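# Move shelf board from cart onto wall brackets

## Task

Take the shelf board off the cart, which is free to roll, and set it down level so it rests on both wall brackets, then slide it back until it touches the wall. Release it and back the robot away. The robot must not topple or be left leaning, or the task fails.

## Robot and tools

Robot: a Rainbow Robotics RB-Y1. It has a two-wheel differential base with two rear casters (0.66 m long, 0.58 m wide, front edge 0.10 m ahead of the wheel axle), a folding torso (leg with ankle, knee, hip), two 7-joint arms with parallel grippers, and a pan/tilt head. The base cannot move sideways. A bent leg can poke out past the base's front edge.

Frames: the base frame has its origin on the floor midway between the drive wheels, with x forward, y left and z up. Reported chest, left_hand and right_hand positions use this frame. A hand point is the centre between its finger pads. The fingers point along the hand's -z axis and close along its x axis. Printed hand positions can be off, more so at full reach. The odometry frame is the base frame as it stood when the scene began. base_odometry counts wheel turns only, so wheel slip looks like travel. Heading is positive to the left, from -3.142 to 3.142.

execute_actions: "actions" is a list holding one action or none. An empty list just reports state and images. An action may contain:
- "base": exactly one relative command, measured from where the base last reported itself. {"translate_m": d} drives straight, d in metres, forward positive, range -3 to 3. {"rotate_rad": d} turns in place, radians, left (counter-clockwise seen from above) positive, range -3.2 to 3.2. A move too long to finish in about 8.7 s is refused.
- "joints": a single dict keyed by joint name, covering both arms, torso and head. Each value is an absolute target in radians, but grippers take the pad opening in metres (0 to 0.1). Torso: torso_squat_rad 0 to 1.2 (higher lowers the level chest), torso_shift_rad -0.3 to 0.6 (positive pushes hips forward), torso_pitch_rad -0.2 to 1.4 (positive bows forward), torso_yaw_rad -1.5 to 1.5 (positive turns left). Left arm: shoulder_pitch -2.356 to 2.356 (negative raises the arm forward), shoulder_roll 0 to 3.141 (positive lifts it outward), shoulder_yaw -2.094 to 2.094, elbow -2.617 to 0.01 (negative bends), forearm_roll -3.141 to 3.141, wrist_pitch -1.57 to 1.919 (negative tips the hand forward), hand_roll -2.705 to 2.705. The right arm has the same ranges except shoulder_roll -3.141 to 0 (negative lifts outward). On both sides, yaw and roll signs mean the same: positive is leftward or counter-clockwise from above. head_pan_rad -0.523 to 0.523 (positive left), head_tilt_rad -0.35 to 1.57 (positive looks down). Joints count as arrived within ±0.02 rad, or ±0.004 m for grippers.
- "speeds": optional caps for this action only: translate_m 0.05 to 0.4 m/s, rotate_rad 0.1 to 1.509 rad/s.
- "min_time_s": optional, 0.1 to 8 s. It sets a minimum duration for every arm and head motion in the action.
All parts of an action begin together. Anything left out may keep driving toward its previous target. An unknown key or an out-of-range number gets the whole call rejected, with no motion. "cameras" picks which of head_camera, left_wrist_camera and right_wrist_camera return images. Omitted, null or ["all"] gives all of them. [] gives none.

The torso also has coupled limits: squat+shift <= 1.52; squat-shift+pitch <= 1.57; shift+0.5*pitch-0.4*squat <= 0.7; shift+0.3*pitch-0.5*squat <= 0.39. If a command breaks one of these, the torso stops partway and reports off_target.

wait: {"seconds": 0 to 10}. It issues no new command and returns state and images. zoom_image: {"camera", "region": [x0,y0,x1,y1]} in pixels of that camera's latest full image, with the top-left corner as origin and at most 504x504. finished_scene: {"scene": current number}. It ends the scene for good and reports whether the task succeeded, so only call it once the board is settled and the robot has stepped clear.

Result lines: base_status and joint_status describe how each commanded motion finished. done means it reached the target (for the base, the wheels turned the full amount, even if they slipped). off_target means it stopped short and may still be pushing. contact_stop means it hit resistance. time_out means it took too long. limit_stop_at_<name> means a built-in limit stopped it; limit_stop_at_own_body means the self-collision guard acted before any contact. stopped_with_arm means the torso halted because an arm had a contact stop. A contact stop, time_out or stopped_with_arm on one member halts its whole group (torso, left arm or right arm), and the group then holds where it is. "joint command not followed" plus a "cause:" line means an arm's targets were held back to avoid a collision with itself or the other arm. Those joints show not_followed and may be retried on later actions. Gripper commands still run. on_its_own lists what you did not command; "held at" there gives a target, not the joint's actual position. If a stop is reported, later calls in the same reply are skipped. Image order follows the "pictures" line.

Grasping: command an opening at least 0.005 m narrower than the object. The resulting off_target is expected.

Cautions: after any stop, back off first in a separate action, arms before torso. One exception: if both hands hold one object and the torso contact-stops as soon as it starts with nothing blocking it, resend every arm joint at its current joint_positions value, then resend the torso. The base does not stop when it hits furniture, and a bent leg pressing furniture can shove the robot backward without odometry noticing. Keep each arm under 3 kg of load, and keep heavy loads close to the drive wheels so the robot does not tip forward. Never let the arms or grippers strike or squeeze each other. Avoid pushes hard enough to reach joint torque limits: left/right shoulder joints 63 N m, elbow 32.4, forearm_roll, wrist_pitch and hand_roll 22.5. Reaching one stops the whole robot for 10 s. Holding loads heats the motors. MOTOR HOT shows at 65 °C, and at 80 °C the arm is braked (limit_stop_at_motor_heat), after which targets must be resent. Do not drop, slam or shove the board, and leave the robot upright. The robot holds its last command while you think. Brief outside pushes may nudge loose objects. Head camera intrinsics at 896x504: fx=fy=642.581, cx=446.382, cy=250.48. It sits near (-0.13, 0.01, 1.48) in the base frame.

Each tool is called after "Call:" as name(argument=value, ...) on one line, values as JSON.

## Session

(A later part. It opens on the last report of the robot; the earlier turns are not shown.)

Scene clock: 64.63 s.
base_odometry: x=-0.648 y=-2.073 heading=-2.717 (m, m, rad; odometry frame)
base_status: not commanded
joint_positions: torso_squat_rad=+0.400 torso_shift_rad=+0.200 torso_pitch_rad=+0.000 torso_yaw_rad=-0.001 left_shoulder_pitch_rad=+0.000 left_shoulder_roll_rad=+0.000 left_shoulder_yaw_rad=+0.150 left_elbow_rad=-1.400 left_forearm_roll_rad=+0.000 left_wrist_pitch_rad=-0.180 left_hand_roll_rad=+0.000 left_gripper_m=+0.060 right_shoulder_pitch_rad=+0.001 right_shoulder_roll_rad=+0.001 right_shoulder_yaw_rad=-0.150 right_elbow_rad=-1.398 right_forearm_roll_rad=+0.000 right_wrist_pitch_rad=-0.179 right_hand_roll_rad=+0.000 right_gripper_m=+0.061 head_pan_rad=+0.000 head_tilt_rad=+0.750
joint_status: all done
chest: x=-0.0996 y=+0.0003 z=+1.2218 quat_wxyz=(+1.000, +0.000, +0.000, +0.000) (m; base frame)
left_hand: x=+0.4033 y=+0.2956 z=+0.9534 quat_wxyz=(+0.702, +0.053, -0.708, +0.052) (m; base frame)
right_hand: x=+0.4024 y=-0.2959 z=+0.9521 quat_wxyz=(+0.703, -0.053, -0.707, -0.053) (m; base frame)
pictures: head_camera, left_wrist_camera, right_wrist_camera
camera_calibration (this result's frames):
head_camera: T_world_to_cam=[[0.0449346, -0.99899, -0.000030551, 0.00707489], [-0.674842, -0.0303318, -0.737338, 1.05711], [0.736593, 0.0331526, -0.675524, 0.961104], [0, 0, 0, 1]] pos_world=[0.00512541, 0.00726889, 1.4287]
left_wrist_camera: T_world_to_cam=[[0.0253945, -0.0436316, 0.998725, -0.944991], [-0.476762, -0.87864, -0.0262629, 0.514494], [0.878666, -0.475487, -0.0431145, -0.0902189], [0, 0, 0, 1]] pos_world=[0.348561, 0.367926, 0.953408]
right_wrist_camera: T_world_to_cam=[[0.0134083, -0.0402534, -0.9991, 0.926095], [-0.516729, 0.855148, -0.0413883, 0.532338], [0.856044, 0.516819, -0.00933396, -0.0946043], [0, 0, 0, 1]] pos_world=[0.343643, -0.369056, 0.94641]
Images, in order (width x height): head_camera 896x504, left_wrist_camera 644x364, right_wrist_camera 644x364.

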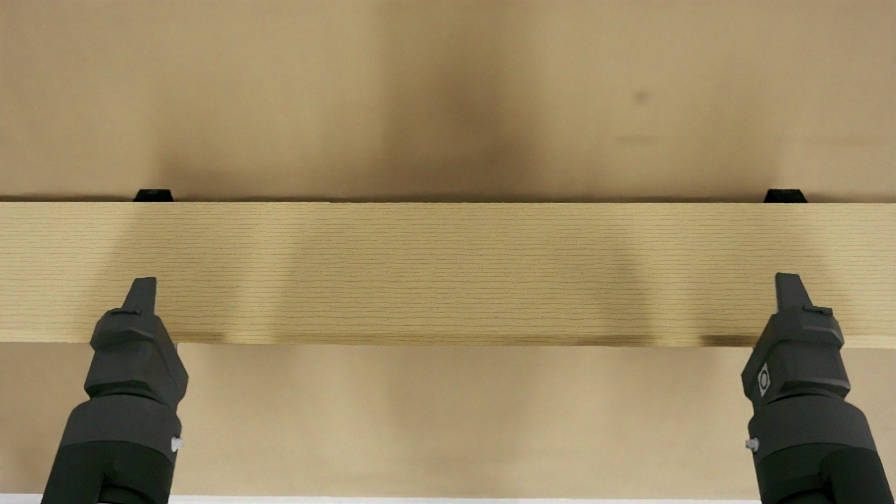

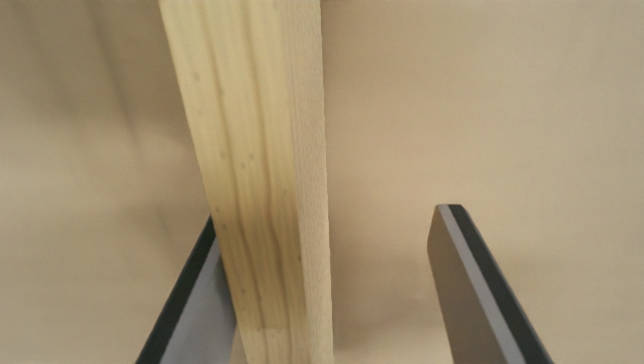

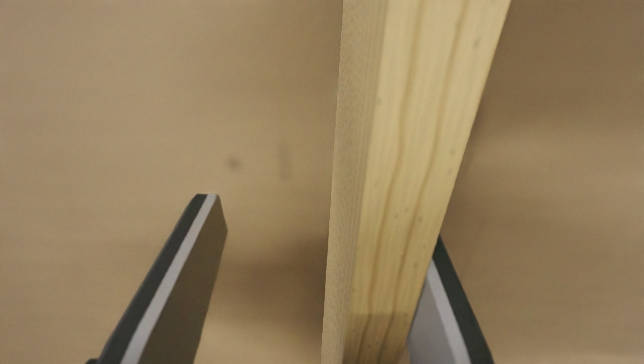

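Call:
execute_actions(actions=[{"base":{"translate_m":0.08},"speeds":{"translate_m":0.05},"joints":{"torso_squat_rad":0.48}}])

Scene clock: 67.03 s.
base_odometry: x=-0.721 y=-2.106 heading=-2.718 (m, m, rad; odometry frame)
base_status: done
joint_positions: torso_squat_rad=+0.480 torso_shift_rad=+0.200 torso_pitch_rad=+0.000 torso_yaw_rad=-0.001 left_shoulder_pitch_rad=+0.000 left_shoulder_roll_rad=+0.000 left_shoulder_yaw_rad=+0.150 left_elbow_rad=-1.400 left_forearm_roll_rad=+0.000 left_wrist_pitch_rad=-0.180 left_hand_roll_rad=+0.000 left_gripper_m=+0.060 right_shoulder_pitch_rad=+0.000 right_shoulder_roll_rad=+0.000 right_shoulder_yaw_rad=-0.150 right_elbow_rad=-1.400 right_forearm_roll_rad=+0.000 right_wrist_pitch_rad=-0.180 right_hand_roll_rad=+0.000 right_gripper_m=+0.060 head_pan_rad=+0.000 head_tilt_rad=+0.750
joint_status: all done
chest: x=-0.1047 y=+0.0003 z=+1.1984 quat_wxyz=(+1.000, +0.000, +0.000, +0.000) (m; base frame)
left_hand: x=+0.3985 y=+0.2956 z=+0.9305 quat_wxyz=(+0.702, +0.053, -0.708, +0.052) (m; base frame)
right_hand: x=+0.3979 y=-0.2960 z=+0.9305 quat_wxyz=(+0.702, -0.053, -0.708, -0.053) (m; base frame)
pictures: head_camera, left_wrist_camera, right_wrist_camera
camera_calibration (this result's frames):
head_camera: T_world_to_cam=[[0.0449349, -0.99899, 0.0000091966, 0.00725115], [-0.674341, -0.0303389, -0.737797, 1.03704], [0.737052, 0.0331466, -0.675023, 0.948551], [0, 0, 0, 1]] pos_world=[-0.000141164, 0.00726507, 1.40542]
left_wrist_camera: T_world_to_cam=[[0.0244196, -0.0436998, 0.998746, -0.92163], [-0.476727, -0.878643, -0.0267887, 0.512058], [0.878712, -0.475475, -0.042289, -0.0876982], [0, 0, 0, 1]] pos_world=[0.343679, 0.367943, 0.930483]
right_wrist_camera: T_world_to_cam=[[0.0171506, -0.0409529, -0.999014, 0.902726], [-0.516628, 0.855083, -0.0439219, 0.531517], [0.856038, 0.516871, -0.00649224, -0.0935134], [0, 0, 0, 1]] pos_world=[0.339165, -0.369187, 0.924574]
Images, in order (width x height): head_camera 896x504, left_wrist_camera 644x364, right_wrist_camera 644x364.

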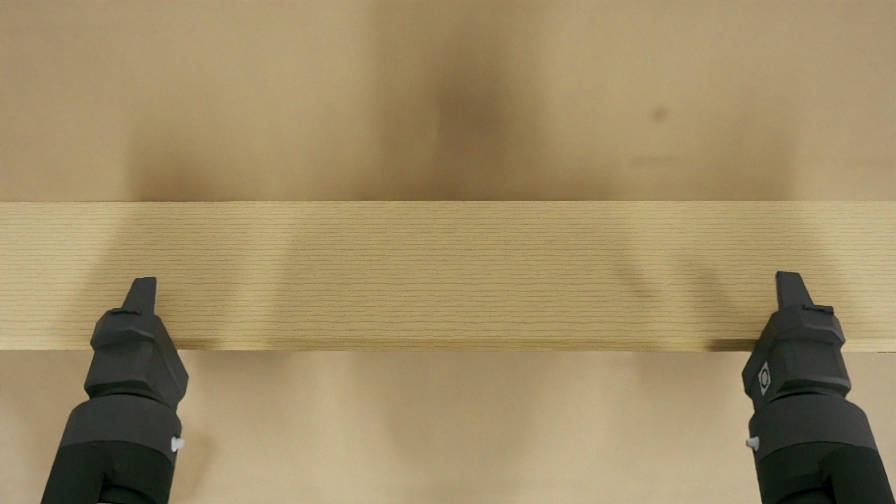

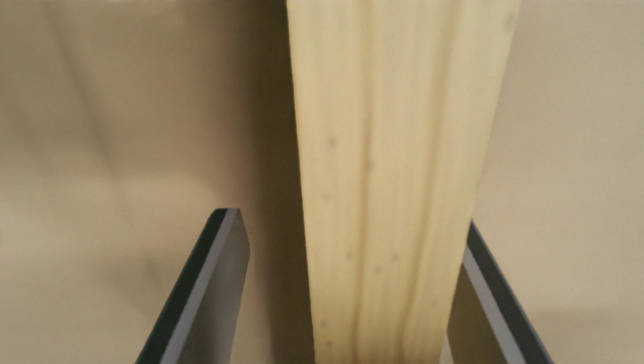

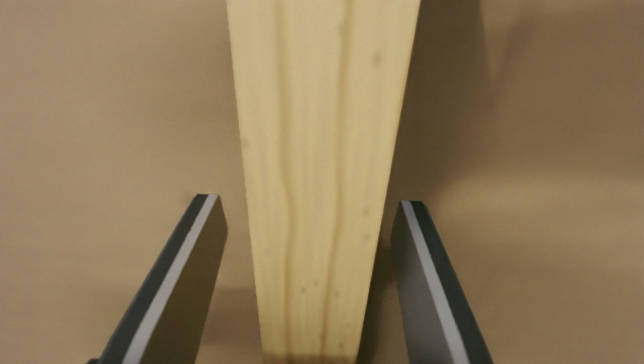

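Call:
execute_actions(actions=[{"base":{"translate_m":0.013},"speeds":{"translate_m":0.05}}], cameras=[])

Call:
execute_actions(actions=[{"base":{"translate_m":-0.5}}], cameras=[])

Call:
finished_scene(scene=2)

Scene clock: 68.03 s.
base_odometry: x=-0.732 y=-2.111 heading=-2.718 (m, m, rad; odometry frame)
base_status: done
joint_positions: torso_squat_rad=+0.481 torso_shift_rad=+0.197 torso_pitch_rad=-0.004 torso_yaw_rad=-0.001 left_shoulder_pitch_rad=+0.007 left_shoulder_roll_rad=-0.001 left_shoulder_yaw_rad=+0.150 left_elbow_rad=-1.400 left_forearm_roll_rad=+0.000 left_wrist_pitch_rad=-0.181 left_hand_roll_rad=+0.000 left_gripper_m=+0.060 right_shoulder_pitch_rad=+0.006 right_shoulder_roll_rad=+0.001 right_shoulder_yaw_rad=-0.149 right_elbow_rad=-1.399 right_forearm_roll_rad=+0.000 right_wrist_pitch_rad=-0.180 right_hand_roll_rad=+0.000 right_gripper_m=+0.060 head_pan_rad=+0.000 head_tilt_rad=+0.750
joint_status: not commanded
chest: x=-0.1078 y=+0.0003 z=+1.1986 quat_wxyz=(+1.000, +0.000, -0.002, +0.000) (m; base frame)
left_hand: x=+0.3940 y=+0.2964 z=+0.9294 quat_wxyz=(+0.703, +0.053, -0.708, +0.053) (m; base frame)
right_hand: x=+0.3937 y=-0.2966 z=+0.9295 quat_wxyz=(+0.703, -0.054, -0.707, -0.054) (m; base frame)
pictures: none
No camera images: the call's "cameras" was empty. Leave "cameras" out to get every camera's image.

Scene clock: 71.13 s.
base_odometry: x=-0.276 y=-1.906 heading=-2.720 (m, m, rad; odometry frame)
base_status: done
joint_positions: torso_squat_rad=+0.480 torso_shift_rad=+0.200 torso_pitch_rad=+0.000 torso_yaw_rad=-0.001 left_shoulder_pitch_rad=+0.000 left_shoulder_roll_rad=+0.000 left_shoulder_yaw_rad=+0.150 left_elbow_rad=-1.400 left_forearm_roll_rad=+0.000 left_wrist_pitch_rad=-0.180 left_hand_roll_rad=+0.000 left_gripper_m=+0.060 right_shoulder_pitch_rad=+0.000 right_shoulder_roll_rad=+0.000 right_shoulder_yaw_rad=-0.150 right_elbow_rad=-1.400 right_forearm_roll_rad=+0.000 right_wrist_pitch_rad=-0.180 right_hand_roll_rad=+0.000 right_gripper_m=+0.060 head_pan_rad=+0.000 head_tilt_rad=+0.750
joint_status: not commanded
chest: x=-0.1048 y=+0.0003 z=+1.1984 quat_wxyz=(+1.000, +0.000, +0.000, +0.000) (m; base frame)
left_hand: x=+0.3985 y=+0.2956 z=+0.9307 quat_wxyz=(+0.702, +0.053, -0.708, +0.052) (m; base frame)
right_hand: x=+0.3979 y=-0.2960 z=+0.9306 quat_wxyz=(+0.702, -0.053, -0.708, -0.053) (m; base frame)
pictures: none
No camera images: the call's "cameras" was empty. Leave "cameras" out to get every camera's image.

The scene is finished: the task was done.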